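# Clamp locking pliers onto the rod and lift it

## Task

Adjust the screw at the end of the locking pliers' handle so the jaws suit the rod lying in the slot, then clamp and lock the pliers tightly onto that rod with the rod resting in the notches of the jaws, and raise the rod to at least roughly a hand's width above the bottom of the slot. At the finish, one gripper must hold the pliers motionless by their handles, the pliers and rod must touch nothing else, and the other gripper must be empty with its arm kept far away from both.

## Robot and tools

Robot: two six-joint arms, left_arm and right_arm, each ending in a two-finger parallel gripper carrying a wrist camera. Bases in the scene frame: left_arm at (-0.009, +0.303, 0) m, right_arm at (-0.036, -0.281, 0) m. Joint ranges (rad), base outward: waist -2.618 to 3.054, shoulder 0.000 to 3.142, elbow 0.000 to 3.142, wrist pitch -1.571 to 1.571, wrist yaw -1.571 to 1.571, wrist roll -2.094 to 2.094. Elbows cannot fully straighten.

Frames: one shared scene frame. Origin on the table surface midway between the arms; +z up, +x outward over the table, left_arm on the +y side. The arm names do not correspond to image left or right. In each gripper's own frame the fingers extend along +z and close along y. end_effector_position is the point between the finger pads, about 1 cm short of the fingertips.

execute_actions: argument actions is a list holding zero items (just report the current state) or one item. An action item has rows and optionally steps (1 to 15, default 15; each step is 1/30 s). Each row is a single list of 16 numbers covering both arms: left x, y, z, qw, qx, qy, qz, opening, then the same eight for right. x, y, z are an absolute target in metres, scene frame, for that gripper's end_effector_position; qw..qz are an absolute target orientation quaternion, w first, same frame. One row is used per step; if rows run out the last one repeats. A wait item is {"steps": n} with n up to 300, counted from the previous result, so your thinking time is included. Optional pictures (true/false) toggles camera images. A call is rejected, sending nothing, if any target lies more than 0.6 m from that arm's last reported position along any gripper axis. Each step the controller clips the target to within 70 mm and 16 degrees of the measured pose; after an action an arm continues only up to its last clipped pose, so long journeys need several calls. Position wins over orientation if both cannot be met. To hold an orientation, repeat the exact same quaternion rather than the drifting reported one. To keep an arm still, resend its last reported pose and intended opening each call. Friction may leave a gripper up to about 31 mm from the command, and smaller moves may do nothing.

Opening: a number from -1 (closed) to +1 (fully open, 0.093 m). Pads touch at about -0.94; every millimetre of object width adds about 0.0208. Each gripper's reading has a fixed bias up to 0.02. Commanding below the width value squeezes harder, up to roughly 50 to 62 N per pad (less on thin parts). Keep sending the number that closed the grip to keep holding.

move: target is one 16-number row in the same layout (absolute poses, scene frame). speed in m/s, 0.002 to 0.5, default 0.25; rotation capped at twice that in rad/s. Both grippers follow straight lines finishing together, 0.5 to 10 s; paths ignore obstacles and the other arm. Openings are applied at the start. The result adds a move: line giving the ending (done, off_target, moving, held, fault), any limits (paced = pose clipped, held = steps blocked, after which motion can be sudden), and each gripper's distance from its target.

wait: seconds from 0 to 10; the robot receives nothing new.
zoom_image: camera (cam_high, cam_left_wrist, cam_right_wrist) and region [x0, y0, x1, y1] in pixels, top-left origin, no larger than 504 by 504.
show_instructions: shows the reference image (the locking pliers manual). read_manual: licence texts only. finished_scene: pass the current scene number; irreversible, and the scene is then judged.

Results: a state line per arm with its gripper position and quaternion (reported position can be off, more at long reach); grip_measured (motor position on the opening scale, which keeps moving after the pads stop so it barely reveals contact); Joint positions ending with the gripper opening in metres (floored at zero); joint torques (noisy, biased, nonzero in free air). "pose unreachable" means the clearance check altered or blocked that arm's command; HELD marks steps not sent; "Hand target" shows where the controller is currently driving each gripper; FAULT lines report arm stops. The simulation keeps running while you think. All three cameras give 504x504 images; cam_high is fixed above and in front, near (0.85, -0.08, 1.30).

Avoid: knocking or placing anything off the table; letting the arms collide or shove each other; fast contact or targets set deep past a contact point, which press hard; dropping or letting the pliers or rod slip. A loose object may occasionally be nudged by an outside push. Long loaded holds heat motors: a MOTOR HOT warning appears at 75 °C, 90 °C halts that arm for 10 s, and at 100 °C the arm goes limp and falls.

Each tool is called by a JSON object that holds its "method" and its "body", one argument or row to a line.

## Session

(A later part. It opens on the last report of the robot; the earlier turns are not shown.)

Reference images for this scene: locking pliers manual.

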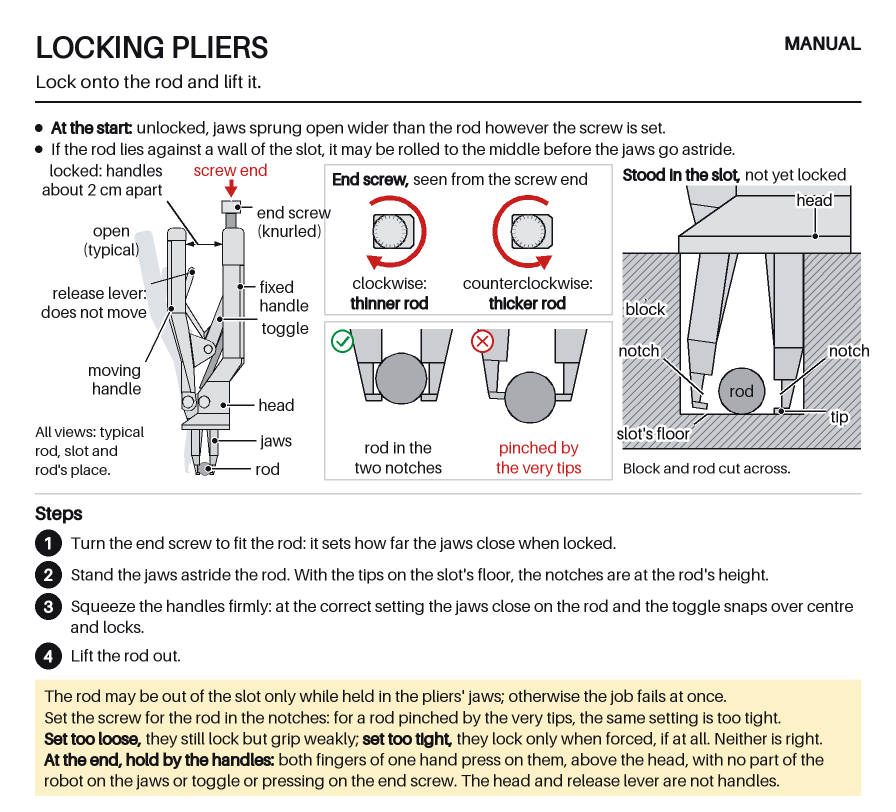

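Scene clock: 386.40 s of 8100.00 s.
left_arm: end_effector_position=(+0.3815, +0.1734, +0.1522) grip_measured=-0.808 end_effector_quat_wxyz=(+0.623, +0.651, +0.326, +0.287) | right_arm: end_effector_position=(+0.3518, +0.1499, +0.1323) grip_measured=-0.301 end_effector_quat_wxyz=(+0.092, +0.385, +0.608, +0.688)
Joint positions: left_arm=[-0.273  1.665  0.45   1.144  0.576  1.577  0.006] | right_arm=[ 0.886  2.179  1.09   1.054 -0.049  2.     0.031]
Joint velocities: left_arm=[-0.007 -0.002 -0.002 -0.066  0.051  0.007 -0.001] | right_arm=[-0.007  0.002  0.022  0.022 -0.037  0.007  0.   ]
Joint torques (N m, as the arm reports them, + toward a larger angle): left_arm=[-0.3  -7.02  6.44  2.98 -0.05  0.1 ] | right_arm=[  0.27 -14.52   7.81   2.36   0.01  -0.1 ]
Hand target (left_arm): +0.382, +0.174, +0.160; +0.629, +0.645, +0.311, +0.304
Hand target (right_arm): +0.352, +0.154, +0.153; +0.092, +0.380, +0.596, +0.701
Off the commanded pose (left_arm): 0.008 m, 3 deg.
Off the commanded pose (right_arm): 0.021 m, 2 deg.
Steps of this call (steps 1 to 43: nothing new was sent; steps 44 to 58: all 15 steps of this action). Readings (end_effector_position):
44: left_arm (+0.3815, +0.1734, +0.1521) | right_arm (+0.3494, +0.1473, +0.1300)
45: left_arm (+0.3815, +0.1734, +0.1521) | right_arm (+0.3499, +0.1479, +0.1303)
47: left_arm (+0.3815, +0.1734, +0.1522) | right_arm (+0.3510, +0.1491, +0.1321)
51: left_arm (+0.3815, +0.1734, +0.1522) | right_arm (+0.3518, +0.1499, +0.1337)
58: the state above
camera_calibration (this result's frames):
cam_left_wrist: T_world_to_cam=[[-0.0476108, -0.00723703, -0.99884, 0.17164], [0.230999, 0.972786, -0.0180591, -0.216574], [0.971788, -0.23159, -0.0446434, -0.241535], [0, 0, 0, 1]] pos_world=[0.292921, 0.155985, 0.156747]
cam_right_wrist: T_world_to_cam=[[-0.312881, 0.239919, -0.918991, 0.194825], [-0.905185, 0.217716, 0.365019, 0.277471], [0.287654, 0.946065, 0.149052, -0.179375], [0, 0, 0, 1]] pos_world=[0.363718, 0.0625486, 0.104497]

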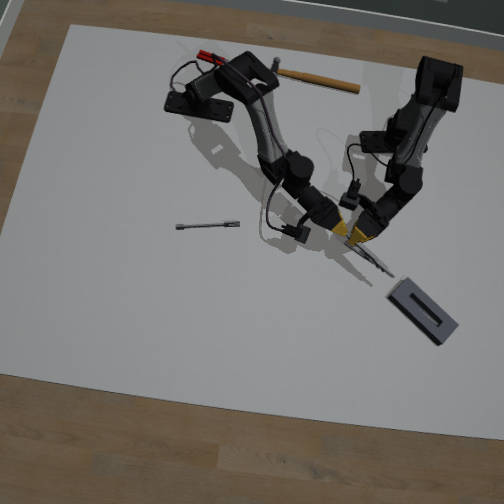

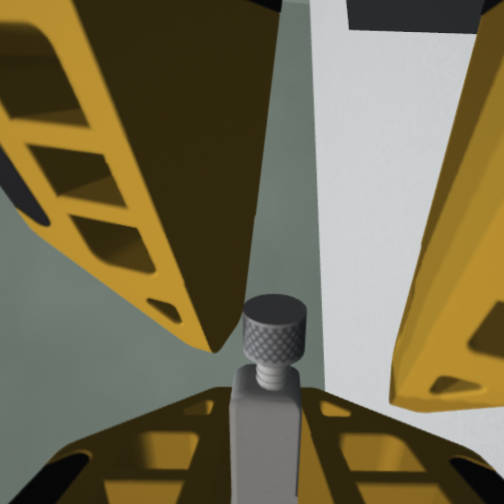

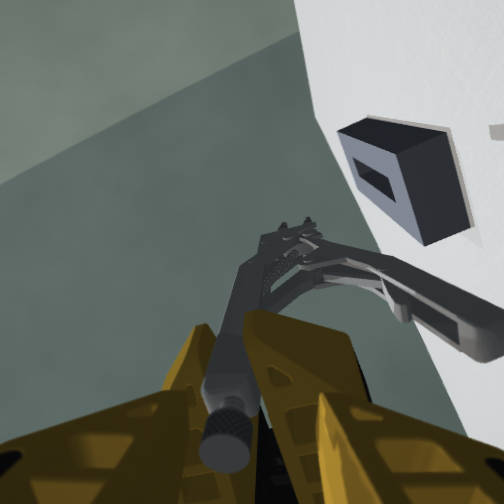

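{"method": "execute_actions", "body": {
  "actions": [
    {"rows":[[0.382,0.1735,0.155,0.629,0.644,0.310,0.304,-0.97,0.352,0.152,0.153,0.092,0.380,0.596,0.701,-0.82]],"steps":15}
  ]
}}

Scene clock: 389.43 s of 8100.00 s.
left_arm: end_effector_position=(+0.3823, +0.1729, +0.1491) grip_measured=-0.808 end_effector_quat_wxyz=(+0.623, +0.651, +0.324, +0.287) | right_arm: end_effector_position=(+0.3535, +0.1485, +0.1341) grip_measured=-0.809 end_effector_quat_wxyz=(+0.096, +0.388, +0.606, +0.688)
Joint positions: left_arm=[-0.273  1.685  0.45   1.165  0.579  1.58   0.006] | right_arm=[ 0.885  2.174  1.091  1.048 -0.039  2.     0.006]
Joint velocities: left_arm=[-0.017 -0.007  0.002 -0.051 -0.037  0.022  0.   ] | right_arm=[-0.002 -0.002 -0.012 -0.007  0.007  0.007 -0.   ]
Joint torques (N m, as the arm reports them, + toward a larger angle): left_arm=[-0.29 -6.48  5.79  3.07 -0.08  0.03] | right_arm=[  0.1  -14.4    7.26   2.43  -0.12  -0.1 ]
Hand target (left_arm): +0.382, +0.174, +0.155; +0.628, +0.645, +0.311, +0.304
Hand target (right_arm): +0.352, +0.152, +0.153; +0.092, +0.380, +0.596, +0.701
Off the commanded pose (left_arm): 0.006 m, 3 deg.
Off the commanded pose (right_arm): 0.019 m, 2 deg.
Steps of this call (steps 1 to 76: nothing new was sent; steps 77 to 91: all 15 steps of this action). Readings (end_effector_position):
77: left_arm (+0.3817, +0.1733, +0.1522) | right_arm (+0.3518, +0.1499, +0.1320)
78: left_arm (+0.3818, +0.1733, +0.1501) | right_arm (+0.3528, +0.1493, +0.1346)
80: left_arm (+0.3821, +0.1730, +0.1492) | right_arm (+0.3535, +0.1485, +0.1341)
84: left_arm (+0.3822, +0.1729, +0.1491) | right_arm (+0.3535, +0.1485, +0.1341)
91: the state above
camera_calibration (this result's frames):
cam_left_wrist: T_world_to_cam=[[-0.0446059, -0.00502929, -0.998992, 0.167122], [0.233816, 0.97216, -0.0153343, -0.217741], [0.971257, -0.234264, -0.0421881, -0.242226], [0, 0, 0, 1]] pos_world=[0.29363, 0.155775, 0.153396]
cam_right_wrist: T_world_to_cam=[[-0.310363, 0.243755, -0.918835, 0.195836], [-0.902777, 0.227192, 0.36521, 0.276473], [0.297774, 0.942851, 0.149544, -0.181972], [0, 0, 0, 1]] pos_world=[0.36456, 0.0610241, 0.106183]

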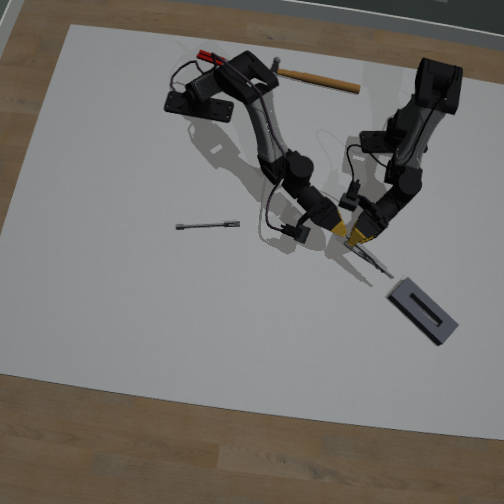

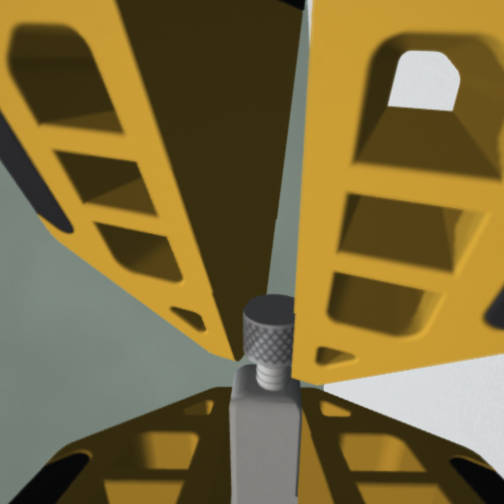

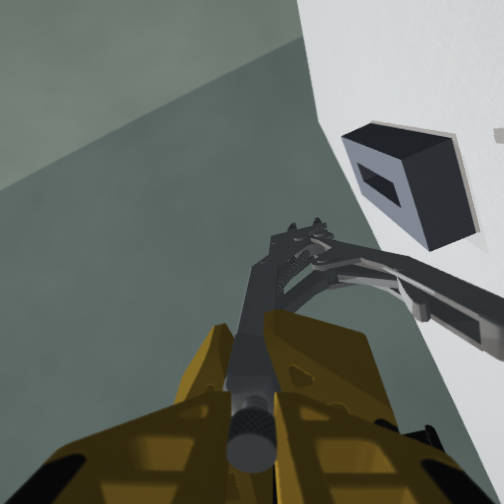

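{"method": "execute_actions", "body": {
  "actions": [
    {"rows":[[0.382,0.173,0.155,0.629,0.644,0.310,0.304,-0.97,0.353,0.149,0.142,0.092,0.380,0.596,0.701,-0.55],[0.382,0.173,0.155,0.629,0.644,0.310,0.304,-0.97,0.353,0.149,0.142,0.092,0.380,0.596,0.701,-0.55],[0.382,0.173,0.155,0.629,0.644,0.310,0.304,-0.97,0.353,0.149,0.142,0.092,0.380,0.596,0.701,-0.55],[0.382,0.173,0.155,0.629,0.644,0.310,0.304,-0.97,0.350,0.152,0.142,0.092,0.380,0.596,0.701,-0.55],[0.382,0.173,0.155,0.629,0.644,0.310,0.304,-0.97,0.347,0.155,0.142,0.092,0.380,0.596,0.701,-0.55],[0.382,0.173,0.155,0.629,0.644,0.310,0.304,-0.97,0.345,0.157,0.142,0.092,0.380,0.596,0.701,-0.55]],"steps":15}
  ]
}}

Scene clock: 393.73 s of 8100.00 s.
left_arm: end_effector_position=(+0.3824, +0.1729, +0.1511) grip_measured=-0.808 end_effector_quat_wxyz=(+0.625, +0.650, +0.321, +0.290) | right_arm: end_effector_position=(+0.3502, +0.1517, +0.1366) grip_measured=-0.551 end_effector_quat_wxyz=(+0.098, +0.386, +0.602, +0.692)
Joint positions: left_arm=[-0.273  1.685  0.45   1.174  0.579  1.58   0.006] | right_arm=[ 0.898  2.174  1.091  1.059 -0.025  2.     0.019]
Joint velocities: left_arm=[ 0.002  0.012 -0.002 -0.037  0.007  0.066 -0.   ] | right_arm=[ 0.002  0.002 -0.017 -0.022  0.066 -0.081  0.001]
Joint torques (N m, as the arm reports them, + toward a larger angle): left_arm=[-0.47 -6.51  5.83  2.96 -0.12  0.03] | right_arm=[  0.76 -11.91   6.69   2.72  -0.05  -0.09]
Hand target (left_arm): +0.382, +0.173, +0.155; +0.629, +0.645, +0.310, +0.304
Hand target (right_arm): +0.345, +0.157, +0.142; +0.092, +0.380, +0.596, +0.701
Off the commanded pose (left_arm): 0.004 m, 2 deg.
Off the commanded pose (right_arm): 0.009 m, 2 deg.
Steps of this call (steps 1 to 114: nothing new was sent; steps 115 to 129: all 15 steps of this action). Readings (end_effector_position):
115: left_arm (+0.3823, +0.1729, +0.1492) | right_arm (+0.3536, +0.1485, +0.1344)
116: left_arm (+0.3824, +0.1730, +0.1494) | right_arm (+0.3535, +0.1486, +0.1347)
118: left_arm (+0.3825, +0.1731, +0.1501) | right_arm (+0.3533, +0.1488, +0.1356)
122: left_arm (+0.3825, +0.1730, +0.1507) | right_arm (+0.3496, +0.1522, +0.1365)
129: the state above
camera_calibration (this result's frames):
cam_left_wrist: T_world_to_cam=[[-0.0354962, -0.00590237, -0.999352, 0.165811], [0.233579, 0.972236, -0.0140388, -0.217906], [0.97169, -0.233926, -0.033132, -0.24389], [0, 0, 0, 1]] pos_world=[0.293769, 0.155782, 0.154564]
cam_right_wrist: T_world_to_cam=[[-0.302876, 0.251427, -0.919266, 0.192662], [-0.90499, 0.226504, 0.360123, 0.273343], [0.298762, 0.941, 0.158936, -0.185723], [0, 0, 0, 1]] pos_world=[0.361212, 0.0644114, 0.108188]

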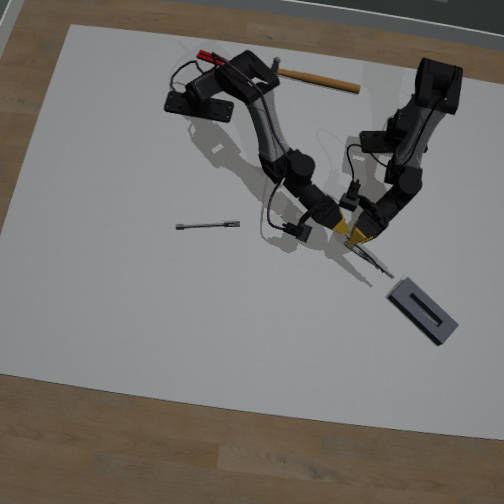

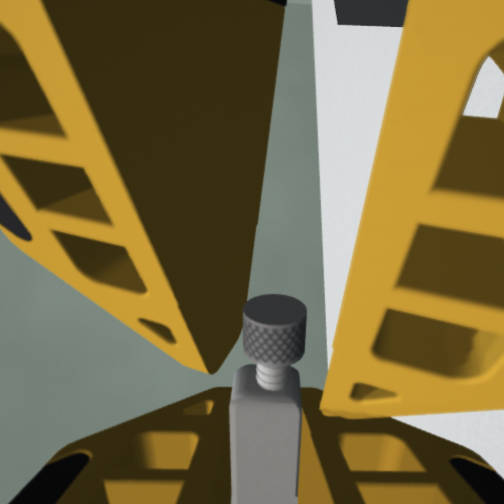

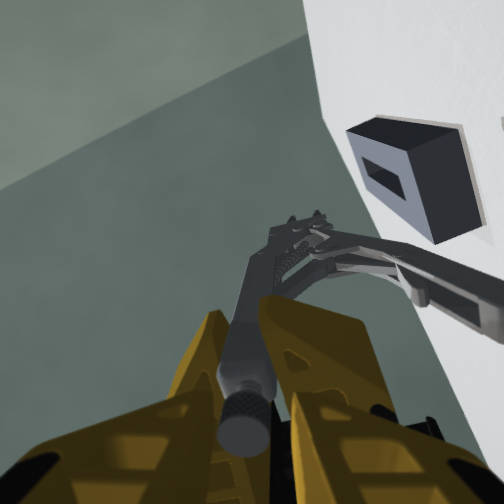

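{"method": "execute_actions", "body": {
  "actions": [
    {"rows":[[0.382,0.173,0.155,0.629,0.644,0.310,0.304,-0.97,0.348,0.152,0.142,0.092,0.380,0.596,0.701,-0.82]],"steps":10}
  ],
  "pictures": false
}}

{"method": "move", "body": {
  "target": [0.382,0.173,0.157,0.629,0.644,0.310,0.304,-0.97,0.349,0.152,0.140,0.707,-0.522,0.478,0.031,-0.82],
  "speed": 0.5
}}

Scene clock: 399.67 s of 8100.00 s.
left_arm: end_effector_position=(+0.3825, +0.1730, +0.1512) grip_measured=-0.808 end_effector_quat_wxyz=(+0.624, +0.650, +0.321, +0.291) | right_arm: end_effector_position=(+0.3506, +0.1513, +0.1380) grip_measured=-0.809 end_effector_quat_wxyz=(+0.098, +0.386, +0.600, +0.694)
Joint positions: left_arm=[-0.273  1.685  0.45   1.175  0.578  1.582  0.006] | right_arm=[ 0.897  2.174  1.091  1.065 -0.025  2.001  0.006]
Joint velocities: left_arm=[-0.002  0.002 -0.017 -0.022 -0.154 -0.037 -0.001] | right_arm=[ 0.007 -0.002 -0.002  0.007  0.007 -0.037 -0.001]
Joint torques (N m, as the arm reports them, + toward a larger angle): left_arm=[-0.42 -6.61  5.82  2.93 -0.13  0.05] | right_arm=[ -0.27 -12.29   6.     2.71  -0.19  -0.11]
Hand target (left_arm): +0.382, +0.173, +0.155; +0.629, +0.645, +0.311, +0.304
Hand target (right_arm): +0.348, +0.152, +0.142; +0.092, +0.380, +0.596, +0.701
Off the commanded pose (left_arm): 0.004 m, 2 deg.
Off the commanded pose (right_arm): 0.005 m, 1 deg.
Steps of this call (steps 1 to 168: nothing new was sent; steps 169 to 178: all 10 steps of this action). Readings (end_effector_position):
169: left_arm (+0.3825, +0.1730, +0.1509) | right_arm (+0.3502, +0.1516, +0.1370)
170: left_arm (+0.3825, +0.1730, +0.1508) | right_arm (+0.3506, +0.1514, +0.1375)
172: left_arm (+0.3825, +0.1730, +0.1511) | right_arm (+0.3506, +0.1513, +0.1380)
176: left_arm (+0.3825, +0.1730, +0.1512) | right_arm (+0.3506, +0.1513, +0.1380)
178: the state above

Scene clock: 403.43 s of 8100.00 s.
left_arm: end_effector_position=(+0.3823, +0.1727, +0.1513) grip_measured=-0.808 end_effector_quat_wxyz=(+0.625, +0.649, +0.321, +0.290) | right_arm: end_effector_position=(+0.3527, +0.1494, +0.1362) grip_measured=-0.810 end_effector_quat_wxyz=(+0.697, -0.519, +0.493, +0.028)
Joint positions: left_arm=[-0.273  1.685  0.45   1.176  0.58   1.578  0.006] | right_arm=[ 0.893  2.174  1.091  1.057 -0.019 -0.772  0.006]
Joint velocities: left_arm=[ 0.002  0.007  0.012 -0.022 -0.037 -0.022  0.   ] | right_arm=[-0.007 -0.002 -0.012  0.066  0.022  0.037 -0.   ]
Joint torques (N m, as the arm reports them, + toward a larger angle): left_arm=[-0.55 -7.49  6.17  2.84 -0.13  0.08] | right_arm=[ -0.12 -11.6    5.99   2.85  -0.22  -0.26]
Hand target (left_arm): +0.382, +0.173, +0.157; +0.629, +0.645, +0.310, +0.304
Hand target (right_arm): +0.349, +0.152, +0.140; +0.706, -0.521, +0.478, +0.031
Off the commanded pose (left_arm): 0.006 m, 2 deg.
Off the commanded pose (right_arm): 0.006 m, 2 deg.
move: done
camera_calibration (this result's frames):
cam_left_wrist: T_world_to_cam=[[-0.0351892, -0.00757474, -0.999352, 0.166249], [0.234971, 0.971877, -0.0156403, -0.217902], [0.971365, -0.235369, -0.0324198, -0.243545], [0, 0, 0, 1]] pos_world=[0.293622, 0.15571, 0.154837]
cam_right_wrist: T_world_to_cam=[[0.547545, -0.435559, 0.714481, -0.226227], [0.196718, -0.762916, -0.615841, 0.168441], [0.813324, 0.477752, -0.332049, -0.2297], [0, 0, 0, 1]] pos_world=[0.277554, 0.139711, 0.189096]

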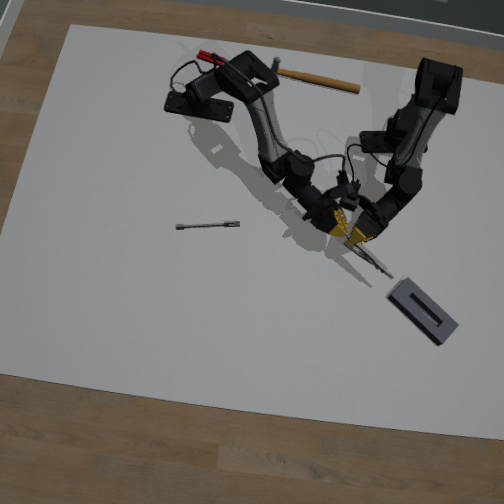

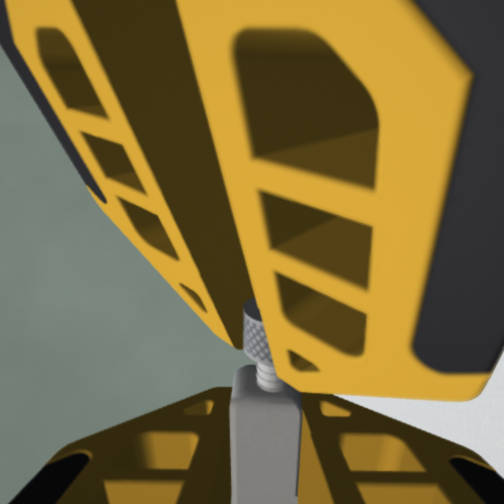

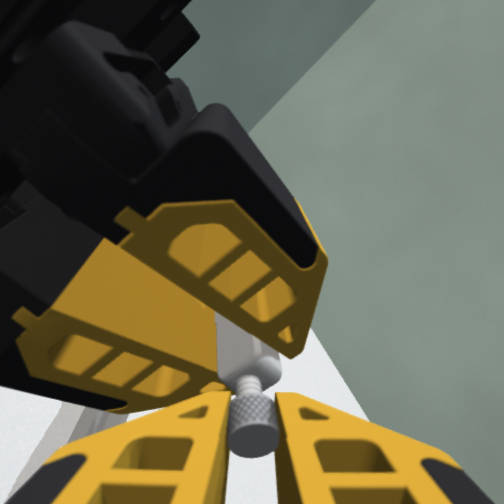

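{"method": "move", "body": {
  "target": [0.382,0.173,0.157,0.629,0.644,0.310,0.304,-0.97,0.348,0.153,0.141,0.092,0.380,0.596,0.701,-0.5],
  "speed": 0.5
}}

{"method": "execute_actions", "body": {
  "actions": [
    {"rows":[[0.382,0.173,0.157,0.629,0.644,0.310,0.304,-0.97,0.348,0.152,0.141,0.092,0.380,0.596,0.701,-0.82]],"steps":10}
  ],
  "pictures": false
}}

{"method": "move", "body": {
  "target": [0.382,0.173,0.157,0.629,0.644,0.310,0.304,-0.97,0.348,0.152,0.141,0.701,-0.478,0.521,0.092,-0.82],
  "speed": 0.5
}}

Scene clock: 412.87 s of 8100.00 s.
left_arm: end_effector_position=(+0.3825, +0.1732, +0.1485) grip_measured=-0.808 end_effector_quat_wxyz=(+0.622, +0.651, +0.326, +0.287) | right_arm: end_effector_position=(+0.3506, +0.1513, +0.1381) grip_measured=-0.501 end_effector_quat_wxyz=(+0.096, +0.382, +0.603, +0.694)
Joint positions: left_arm=[-0.273  1.685  0.45   1.163  0.577  1.578  0.006] | right_arm=[ 0.893  2.174  1.091  1.065 -0.039  1.997  0.021]
Joint velocities: left_arm=[-0.002 -0.007  0.007 -0.051 -0.022 -0.037  0.   ] | right_arm=[-0.027 -0.017  0.012  0.022  0.007  0.051  0.   ]
Joint torques (N m, as the arm reports them, + toward a larger angle): left_arm=[-0.35 -7.44  6.11  2.96 -0.08  0.09] | right_arm=[  0.22 -11.8    6.13   2.71  -0.05  -0.1 ]
Hand target (left_arm): +0.382, +0.173, +0.157; +0.629, +0.645, +0.311, +0.304
Hand target (right_arm): +0.348, +0.153, +0.141; +0.092, +0.380, +0.596, +0.701
Off the commanded pose (left_arm): 0.008 m, 3 deg.
Off the commanded pose (right_arm): 0.004 m, 1 deg.
move: off_target (left_arm)
camera_calibration (this result's frames):
cam_left_wrist: T_world_to_cam=[[-0.0480468, -0.00625049, -0.998826, 0.168068], [0.231798, 0.972611, -0.0172367, -0.217062], [0.971577, -0.232354, -0.045282, -0.242363], [0, 0, 0, 1]] pos_world=[0.293864, 0.155854, 0.153154]
cam_right_wrist: T_world_to_cam=[[-0.298849, 0.250821, -0.920749, 0.193129], [-0.909383, 0.217675, 0.354457, 0.276925], [0.289329, 0.943243, 0.16304, -0.18331], [0, 0, 0, 1]] pos_world=[0.362584, 0.0641858, 0.109552]

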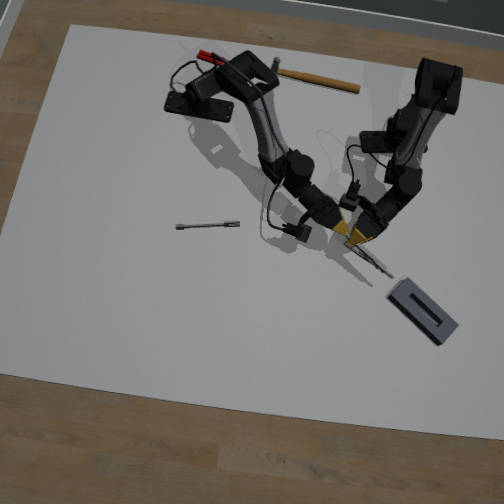

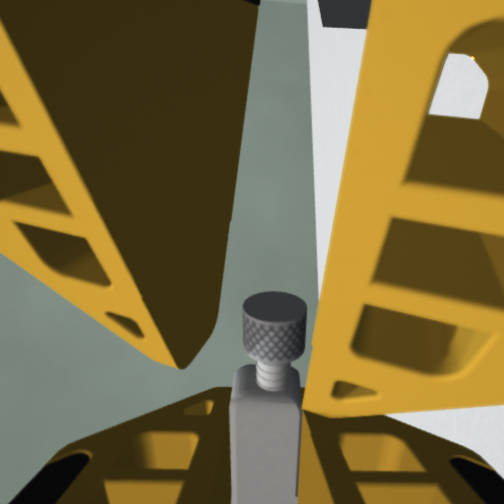

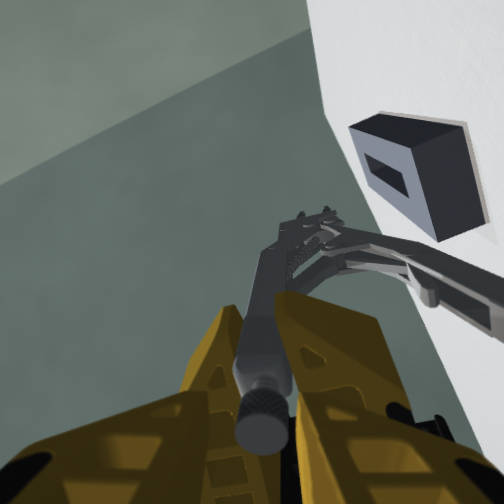

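Scene clock: 413.20 s of 8100.00 s.
left_arm: end_effector_position=(+0.3826, +0.1731, +0.1502) grip_measured=-0.808 end_effector_quat_wxyz=(+0.624, +0.650, +0.324, +0.289) | right_arm: end_effector_position=(+0.3501, +0.1517, +0.1380) grip_measured=-0.809 end_effector_quat_wxyz=(+0.095, +0.381, +0.603, +0.694)
Joint positions: left_arm=[-0.273  1.685  0.45   1.171  0.577  1.578  0.006] | right_arm=[ 0.893  2.174  1.091  1.065 -0.04   1.998  0.006]
Joint velocities: left_arm=[ 0.002 -0.012 -0.002  0.066  0.007 -0.051  0.001] | right_arm=[ 0.012 -0.002 -0.017 -0.007  0.037  0.051  0.   ]
Joint torques (N m, as the arm reports them, + toward a larger angle): left_arm=[-0.45 -7.5   5.89  2.86 -0.13  0.07] | right_arm=[  0.1  -11.97   5.76   2.75  -0.02  -0.09]
Hand target (left_arm): +0.382, +0.173, +0.157; +0.629, +0.645, +0.311, +0.304
Hand target (right_arm): +0.348, +0.152, +0.141; +0.092, +0.380, +0.596, +0.701
Off the commanded pose (left_arm): 0.007 m, 2 deg.
Off the commanded pose (right_arm): 0.004 m, 1 deg.
Steps of this call (steps 1 to 10: all 10 steps of this action). Readings (end_effector_position):
1: left_arm (+0.3825, +0.1732, +0.1486) | right_arm (+0.3505, +0.1513, +0.1381)
2: left_arm (+0.3826, +0.1732, +0.1494) | right_arm (+0.3501, +0.1517, +0.1379)
4: left_arm (+0.3826, +0.1731, +0.1500) | right_arm (+0.3501, +0.1517, +0.1379)
8: left_arm (+0.3826, +0.1731, +0.1502) | right_arm (+0.3501, +0.1517, +0.1380)
10: the state above

Scene clock: 416.80 s of 8100.00 s.
left_arm: end_effector_position=(+0.3823, +0.1727, +0.1517) grip_measured=-0.808 end_effector_quat_wxyz=(+0.626, +0.649, +0.321, +0.290) | right_arm: end_effector_position=(+0.3529, +0.1492, +0.1354) grip_measured=-0.810 end_effector_quat_wxyz=(+0.691, -0.475, +0.537, +0.088)
Joint positions: left_arm=[-0.273  1.685  0.45   1.178  0.58   1.578  0.006] | right_arm=[ 0.893  2.174  1.091  1.054 -0.02  -0.598  0.006]
Joint velocities: left_arm=[ 0.002  0.007  0.012 -0.007 -0.037 -0.007  0.001] | right_arm=[-0.017  0.007  0.007  0.007 -0.051 -0.037  0.   ]
Joint torques (N m, as the arm reports them, + toward a larger angle): left_arm=[-0.49 -7.4   5.99  2.82 -0.1   0.08] | right_arm=[  0.09 -12.04   5.83   2.85  -0.21  -0.25]
Hand target (left_arm): +0.382, +0.173, +0.157; +0.629, +0.645, +0.311, +0.304
Hand target (right_arm): +0.348, +0.152, +0.141; +0.701, -0.478, +0.521, +0.092
Off the commanded pose (left_arm): 0.005 m, 2 deg.
Off the commanded pose (right_arm): 0.008 m, 2 deg.
move: done
camera_calibration (this result's frames):
cam_left_wrist: T_world_to_cam=[[-0.0336714, -0.00772189, -0.999403, 0.16603], [0.234995, 0.971874, -0.0154265, -0.217941], [0.971413, -0.235374, -0.0309098, -0.2438], [0, 0, 0, 1]] pos_world=[0.293636, 0.155709, 0.155033]
cam_right_wrist: T_world_to_cam=[[0.631602, -0.511157, 0.582922, -0.226437], [0.104957, -0.688577, -0.717527, 0.202872], [0.768155, 0.514374, -0.381257, -0.212855], [0, 0, 0, 1]] pos_world=[0.285231, 0.133436, 0.196409]

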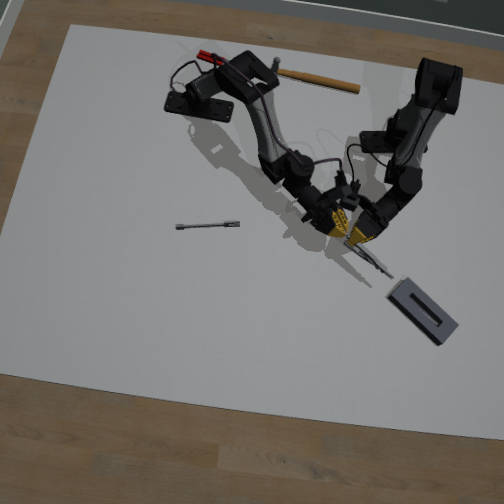

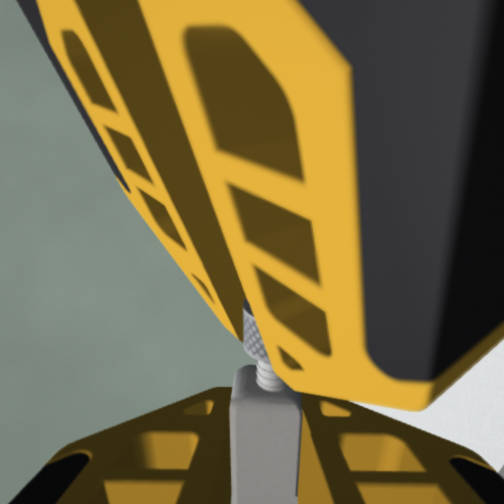

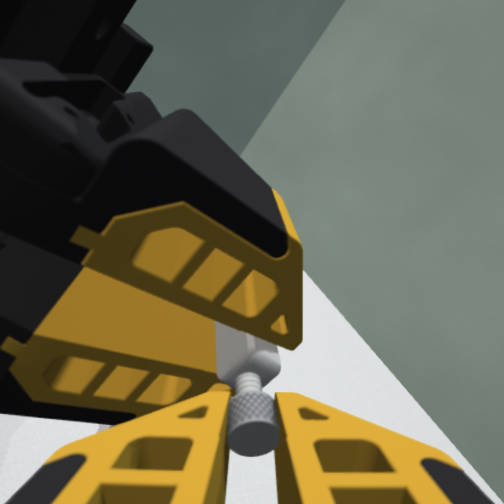

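{"method": "move", "body": {
  "target": [0.382,0.173,0.159,0.629,0.644,0.310,0.304,-0.97,0.348,0.153,0.140,0.092,0.380,0.596,0.701,-0.5],
  "speed": 0.5
}}

{"method": "execute_actions", "body": {
  "actions": [
    {"rows":[[0.382,0.173,0.157,0.629,0.644,0.310,0.304,-0.97,0.348,0.152,0.141,0.092,0.380,0.596,0.701,-0.82]],"steps":10}
  ],
  "pictures": false
}}

{"method": "move", "body": {
  "target": [0.382,0.173,0.157,0.629,0.644,0.310,0.304,-0.97,0.348,0.152,0.141,0.701,-0.478,0.521,0.092,-0.82],
  "speed": 0.5
}}

{"method": "move", "body": {
  "target": [0.382,0.173,0.159,0.629,0.644,0.310,0.304,-0.97,0.348,0.153,0.140,0.092,0.380,0.596,0.701,-0.5],
  "speed": 0.5
}}

{"method": "execute_actions", "body": {
  "actions": [
    {"rows":[[0.382,0.173,0.157,0.629,0.644,0.310,0.304,-0.97,0.348,0.152,0.141,0.092,0.380,0.596,0.701,-0.82]],"steps":10}
  ],
  "pictures": false
}}

{"method": "move", "body": {
  "target": [0.382,0.173,0.157,0.629,0.644,0.310,0.304,-0.97,0.348,0.152,0.141,0.701,-0.478,0.521,0.092,-0.82],
  "speed": 0.5
}}

Scene clock: 426.73 s of 8100.00 s.
left_arm: end_effector_position=(+0.3823, +0.1732, +0.1463) grip_measured=-0.808 end_effector_quat_wxyz=(+0.620, +0.653, +0.329, +0.284) | right_arm: end_effector_position=(+0.3507, +0.1512, +0.1387) grip_measured=-0.501 end_effector_quat_wxyz=(+0.096, +0.381, +0.602, +0.695)
Joint positions: left_arm=[-0.273  1.685  0.45   1.153  0.577  1.578  0.006] | right_arm=[ 0.892  2.174  1.091  1.067 -0.039  1.997  0.021]
Joint velocities: left_arm=[ 0.007  0.002 -0.007  0.007  0.022  0.007 -0.001] | right_arm=[-0.002 -0.002 -0.002 -0.051 -0.037  0.037  0.   ]
Joint torques (N m, as the arm reports them, + toward a larger angle): left_arm=[-0.33 -8.38  6.27  2.95 -0.05  0.08] | right_arm=[  0.22 -11.6    6.09   2.77  -0.05  -0.14]
Hand target (left_arm): +0.382, +0.173, +0.159; +0.629, +0.645, +0.310, +0.304
Hand target (right_arm): +0.348, +0.153, +0.140; +0.092, +0.380, +0.596, +0.701
Off the commanded pose (left_arm): 0.013 m, 3 deg.
Off the commanded pose (right_arm): 0.003 m, 1 deg.
move: off_target (left_arm)
camera_calibration (this result's frames):
cam_left_wrist: T_world_to_cam=[[-0.0582839, -0.00525799, -0.998286, 0.169516], [0.231614, 0.972629, -0.0186454, -0.216804], [0.97106, -0.232304, -0.0554708, -0.240613], [0, 0, 0, 1]] pos_world=[0.293745, 0.155865, 0.151836]
cam_right_wrist: T_world_to_cam=[[-0.297799, 0.252499, -0.92063, 0.193037], [-0.909905, 0.216645, 0.353748, 0.277245], [0.288771, 0.943032, 0.165233, -0.183444], [0, 0, 0, 1]] pos_world=[0.362726, 0.0641885, 0.109952]

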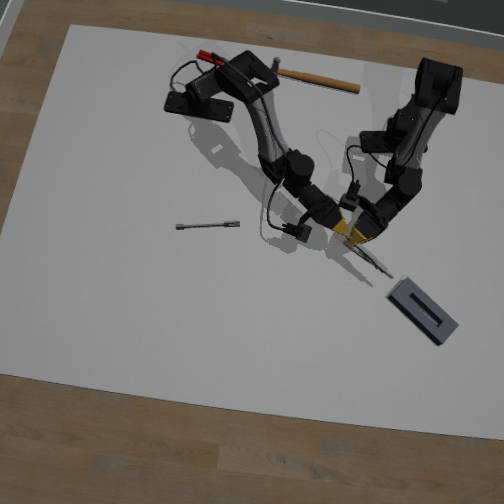

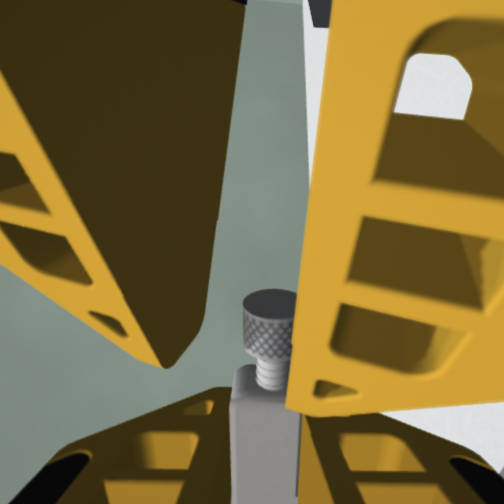

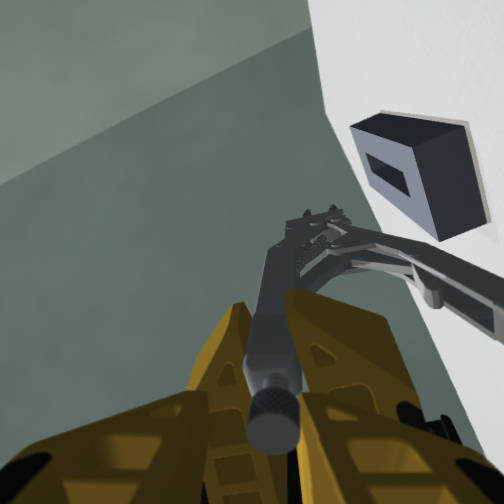

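Scene clock: 427.07 s of 8100.00 s.
left_arm: end_effector_position=(+0.3825, +0.1730, +0.1494) grip_measured=-0.808 end_effector_quat_wxyz=(+0.623, +0.651, +0.324, +0.288) | right_arm: end_effector_position=(+0.3496, +0.1520, +0.1372) grip_measured=-0.809 end_effector_quat_wxyz=(+0.094, +0.381, +0.604, +0.694)
Joint positions: left_arm=[-0.274  1.685  0.45   1.167  0.577  1.579  0.006] | right_arm=[ 0.894  2.176  1.09   1.066 -0.041  1.998  0.006]
Joint velocities: left_arm=[ 0.007 -0.007 -0.002  0.095 -0.007  0.051 -0.001] | right_arm=[ 0.032 -0.002 -0.002 -0.007  0.037  0.022 -0.001]
Joint torques (N m, as the arm reports them, + toward a larger angle): left_arm=[-0.61 -7.6   5.89  2.91 -0.09  0.07] | right_arm=[ -0.1  -12.15   5.88   2.76  -0.09  -0.08]
Hand target (left_arm): +0.382, +0.173, +0.157; +0.629, +0.645, +0.311, +0.304
Hand target (right_arm): +0.348, +0.152, +0.141; +0.092, +0.380, +0.596, +0.701
Off the commanded pose (left_arm): 0.008 m, 3 deg.
Off the commanded pose (right_arm): 0.004 m, 1 deg.
Steps of this call (steps 1 to 10: all 10 steps of this action). Readings (end_effector_position):
1: left_arm (+0.3824, +0.1732, +0.1472) | right_arm (+0.3504, +0.1515, +0.1380)
2: left_arm (+0.3825, +0.1731, +0.1486) | right_arm (+0.3495, +0.1521, +0.1370)
4: left_arm (+0.3824, +0.1730, +0.1491) | right_arm (+0.3496, +0.1520, +0.1371)
8: left_arm (+0.3825, +0.1730, +0.1494) | right_arm (+0.3496, +0.1520, +0.1372)
10: the state above

Scene clock: 430.67 s of 8100.00 s.
left_arm: end_effector_position=(+0.3822, +0.1725, +0.1515) grip_measured=-0.808 end_effector_quat_wxyz=(+0.626, +0.649, +0.321, +0.290) | right_arm: end_effector_position=(+0.3532, +0.1488, +0.1344) grip_measured=-0.810 end_effector_quat_wxyz=(+0.690, -0.475, +0.538, +0.088)
Joint positions: left_arm=[-0.274  1.685  0.45   1.177  0.581  1.579  0.006] | right_arm=[ 0.892  2.176  1.09   1.054 -0.02  -0.598  0.006]
Joint velocities: left_arm=[-0.007 -0.007 -0.002  0.022 -0.007  0.007  0.001] | right_arm=[ 0.012 -0.007  0.002 -0.022  0.037  0.007  0.001]
Joint torques (N m, as the arm reports them, + toward a larger angle): left_arm=[-0.44 -7.42  5.96  2.81 -0.1   0.05] | right_arm=[  0.15 -12.18   5.91   2.85  -0.22  -0.26]
Hand target (left_arm): +0.382, +0.173, +0.157; +0.629, +0.645, +0.310, +0.304
Hand target (right_arm): +0.348, +0.152, +0.141; +0.701, -0.478, +0.521, +0.092
Off the commanded pose (left_arm): 0.006 m, 2 deg.
Off the commanded pose (right_arm): 0.009 m, 2 deg.
move: done
camera_calibration (this result's frames):
cam_left_wrist: T_world_to_cam=[[-0.0341995, -0.00734727, -0.999388, 0.165998], [0.235745, 0.971696, -0.015211, -0.218016], [0.971213, -0.236121, -0.0314995, -0.24346], [0, 0, 0, 1]] pos_world=[0.293525, 0.155579, 0.154911]
cam_right_wrist: T_world_to_cam=[[0.631924, -0.511209, 0.582527, -0.226269], [0.103038, -0.689532, -0.716888, 0.202513], [0.768151, 0.513041, -0.383058, -0.212836], [0, 0, 0, 1]] pos_world=[0.285608, 0.133162, 0.195458]

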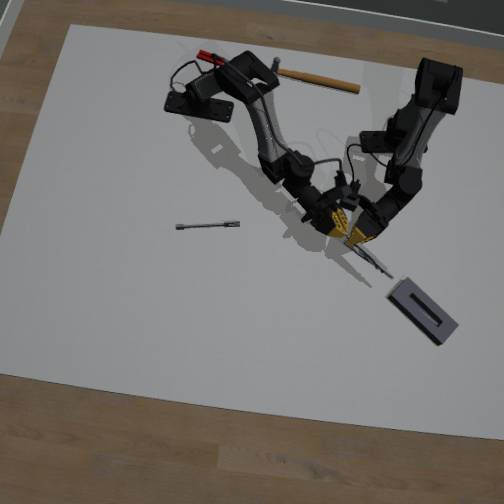

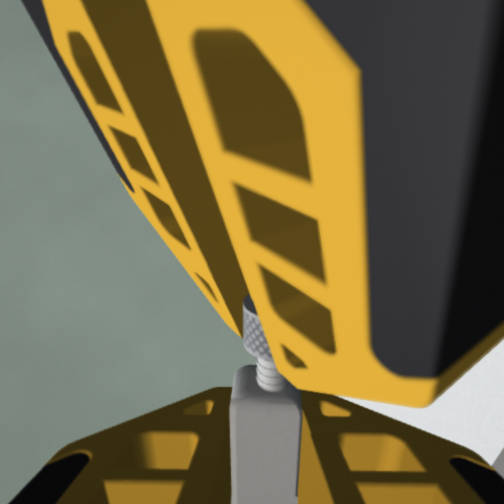

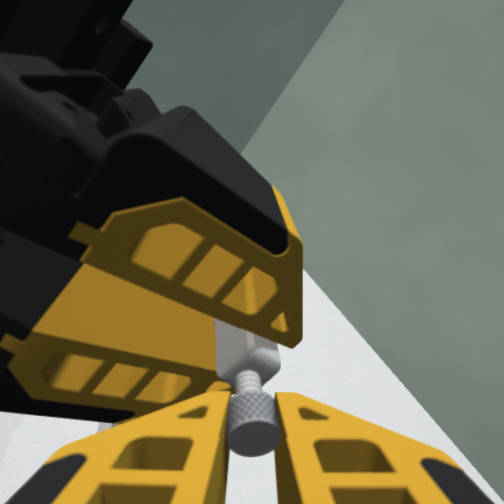

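Scene clock: 434.03 s of 8100.00 s.
left_arm: end_effector_position=(+0.3823, +0.1731, +0.1460) grip_measured=-0.808 end_effector_quat_wxyz=(+0.620, +0.653, +0.329, +0.283) | right_arm: end_effector_position=(+0.3508, +0.1509, +0.1379) grip_measured=-0.501 end_effector_quat_wxyz=(+0.096, +0.381, +0.603, +0.695)
Joint positions: left_arm=[-0.274  1.685  0.45   1.151  0.577  1.578  0.006] | right_arm=[ 0.891  2.176  1.09   1.069 -0.04   1.997  0.021]
Joint velocities: left_arm=[-0.007 -0.017 -0.017 -0.022  0.037 -0.051  0.002] | right_arm=[ 0.002 -0.002 -0.017 -0.007 -0.022  0.037 -0.001]
Joint torques (N m, as the arm reports them, + toward a larger angle): left_arm=[-0.47 -8.41  6.29  2.96 -0.06  0.07] | right_arm=[  0.3  -11.68   6.1    2.73  -0.03  -0.09]
Hand target (left_arm): +0.382, +0.173, +0.159; +0.629, +0.645, +0.311, +0.304
Hand target (right_arm): +0.348, +0.153, +0.140; +0.092, +0.380, +0.596, +0.701
Off the commanded pose (left_arm): 0.013 m, 4 deg.
Off the commanded pose (right_arm): 0.004 m, 1 deg.
move: off_target (left_arm)
camera_calibration (this result's frames):
cam_left_wrist: T_world_to_cam=[[-0.0597969, -0.00507896, -0.998198, 0.169718], [0.231587, 0.972632, -0.0188221, -0.216672], [0.970975, -0.232295, -0.0569841, -0.240366], [0, 0, 0, 1]] pos_world=[0.293716, 0.155768, 0.151637]
cam_right_wrist: T_world_to_cam=[[-0.298015, 0.25176, -0.920763, 0.19263], [-0.909824, 0.216923, 0.353787, 0.277661], [0.288804, 0.943166, 0.164411, -0.183006], [0, 0, 0, 1]] pos_world=[0.362882, 0.0638775, 0.109222]

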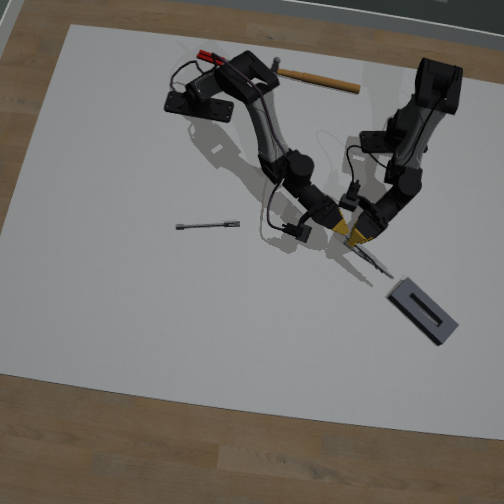

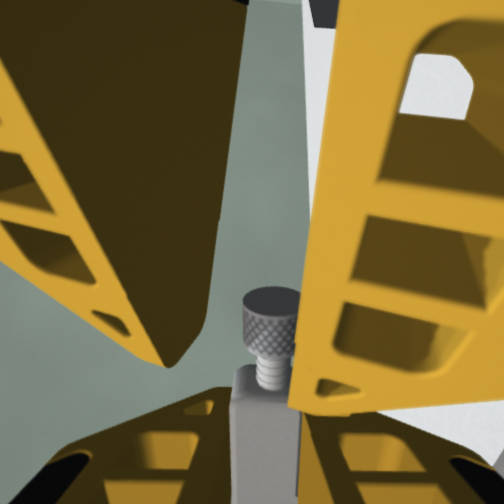

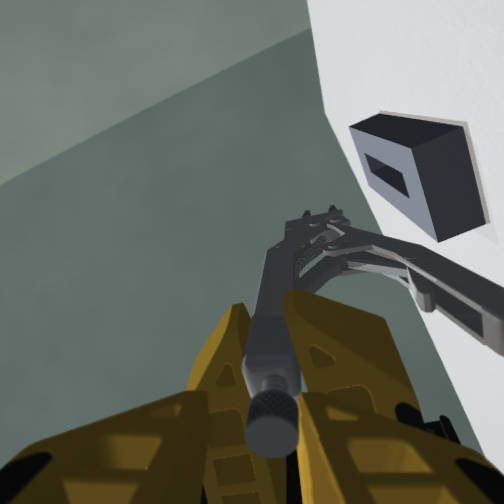

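Scene clock: 434.37 s of 8100.00 s.
left_arm: end_effector_position=(+0.3825, +0.1731, +0.1490) grip_measured=-0.808 end_effector_quat_wxyz=(+0.623, +0.651, +0.325, +0.288) | right_arm: end_effector_position=(+0.3497, +0.1519, +0.1368) grip_measured=-0.809 end_effector_quat_wxyz=(+0.094, +0.381, +0.604, +0.694)
Joint positions: left_arm=[-0.274  1.685  0.45   1.165  0.577  1.579  0.006] | right_arm=[ 0.894  2.177  1.09   1.068 -0.041  1.998  0.006]
Joint velocities: left_arm=[-0.002 -0.002  0.002  0.066 -0.007 -0.007 -0.001] | right_arm=[-0.007 -0.012 -0.007  0.022  0.007  0.081  0.001]
Joint torques (N m, as the arm reports them, + toward a larger angle): left_arm=[-0.37 -7.47  5.81  2.93 -0.1   0.05] | right_arm=[  0.1  -12.21   5.85   2.75  -0.03  -0.08]
Hand target (left_arm): +0.382, +0.173, +0.157; +0.629, +0.645, +0.311, +0.304
Hand target (right_arm): +0.348, +0.152, +0.141; +0.092, +0.380, +0.596, +0.701
Off the commanded pose (left_arm): 0.008 m, 3 deg.
Off the commanded pose (right_arm): 0.005 m, 1 deg.
Steps of this call (steps 1 to 10: all 10 steps of this action). Readings (end_effector_position):
1: left_arm (+0.3823, +0.1731, +0.1468) | right_arm (+0.3505, +0.1512, +0.1373)
2: left_arm (+0.3825, +0.1731, +0.1481) | right_arm (+0.3495, +0.1520, +0.1366)
4: left_arm (+0.3825, +0.1731, +0.1488) | right_arm (+0.3497, +0.1519, +0.1367)
8: left_arm (+0.3825, +0.1731, +0.1490) | right_arm (+0.3497, +0.1519, +0.1368)
10: the state above

Scene clock: 437.97 s of 8100.00 s.
left_arm: end_effector_position=(+0.3823, +0.1726, +0.1510) grip_measured=-0.808 end_effector_quat_wxyz=(+0.625, +0.650, +0.321, +0.289) | right_arm: end_effector_position=(+0.3531, +0.1488, +0.1341) grip_measured=-0.810 end_effector_quat_wxyz=(+0.691, -0.475, +0.538, +0.088)
Joint positions: left_arm=[-0.274  1.685  0.45   1.174  0.58   1.579  0.006] | right_arm=[ 0.892  2.177  1.09   1.057 -0.02  -0.598  0.006]
Joint velocities: left_arm=[-0.022 -0.022 -0.027  0.037  0.022  0.007 -0.001] | right_arm=[ 0.007 -0.002 -0.007  0.022 -0.037 -0.037  0.   ]
Joint torques (N m, as the arm reports them, + toward a larger angle): left_arm=[-0.39 -7.46  6.1   2.84 -0.12  0.05] | right_arm=[  0.17 -12.26   5.91   2.84  -0.23  -0.23]
Hand target (left_arm): +0.382, +0.173, +0.157; +0.629, +0.645, +0.311, +0.304
Hand target (right_arm): +0.348, +0.152, +0.141; +0.701, -0.478, +0.521, +0.092
Off the commanded pose (left_arm): 0.006 m, 2 deg.
Off the commanded pose (right_arm): 0.009 m, 2 deg.
move: done
camera_calibration (this result's frames):
cam_left_wrist: T_world_to_cam=[[-0.0364712, -0.00711637, -0.999309, 0.166323], [0.23534, 0.971789, -0.0155095, -0.217894], [0.971228, -0.235744, -0.0337675, -0.243203], [0, 0, 0, 1]] pos_world=[0.29355, 0.155597, 0.154616]
cam_right_wrist: T_world_to_cam=[[0.631824, -0.5113, 0.582556, -0.226029], [0.103664, -0.689083, -0.717229, 0.202116], [0.768149, 0.513553, -0.382376, -0.21305], [0, 0, 0, 1]] pos_world=[0.285512, 0.133119, 0.195173]

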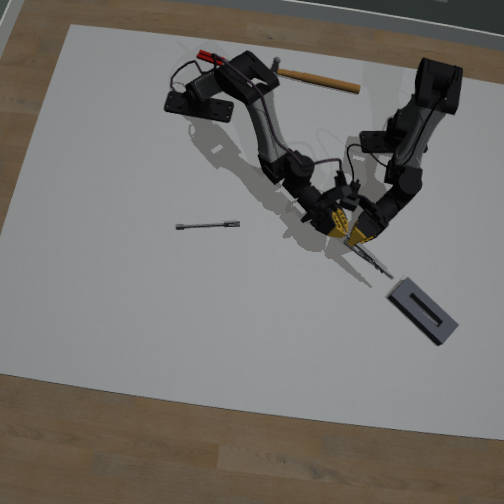

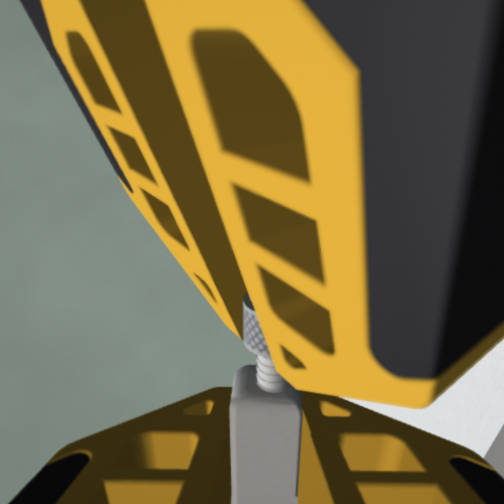

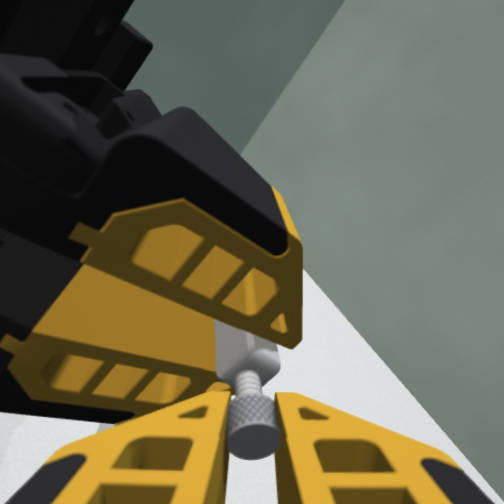

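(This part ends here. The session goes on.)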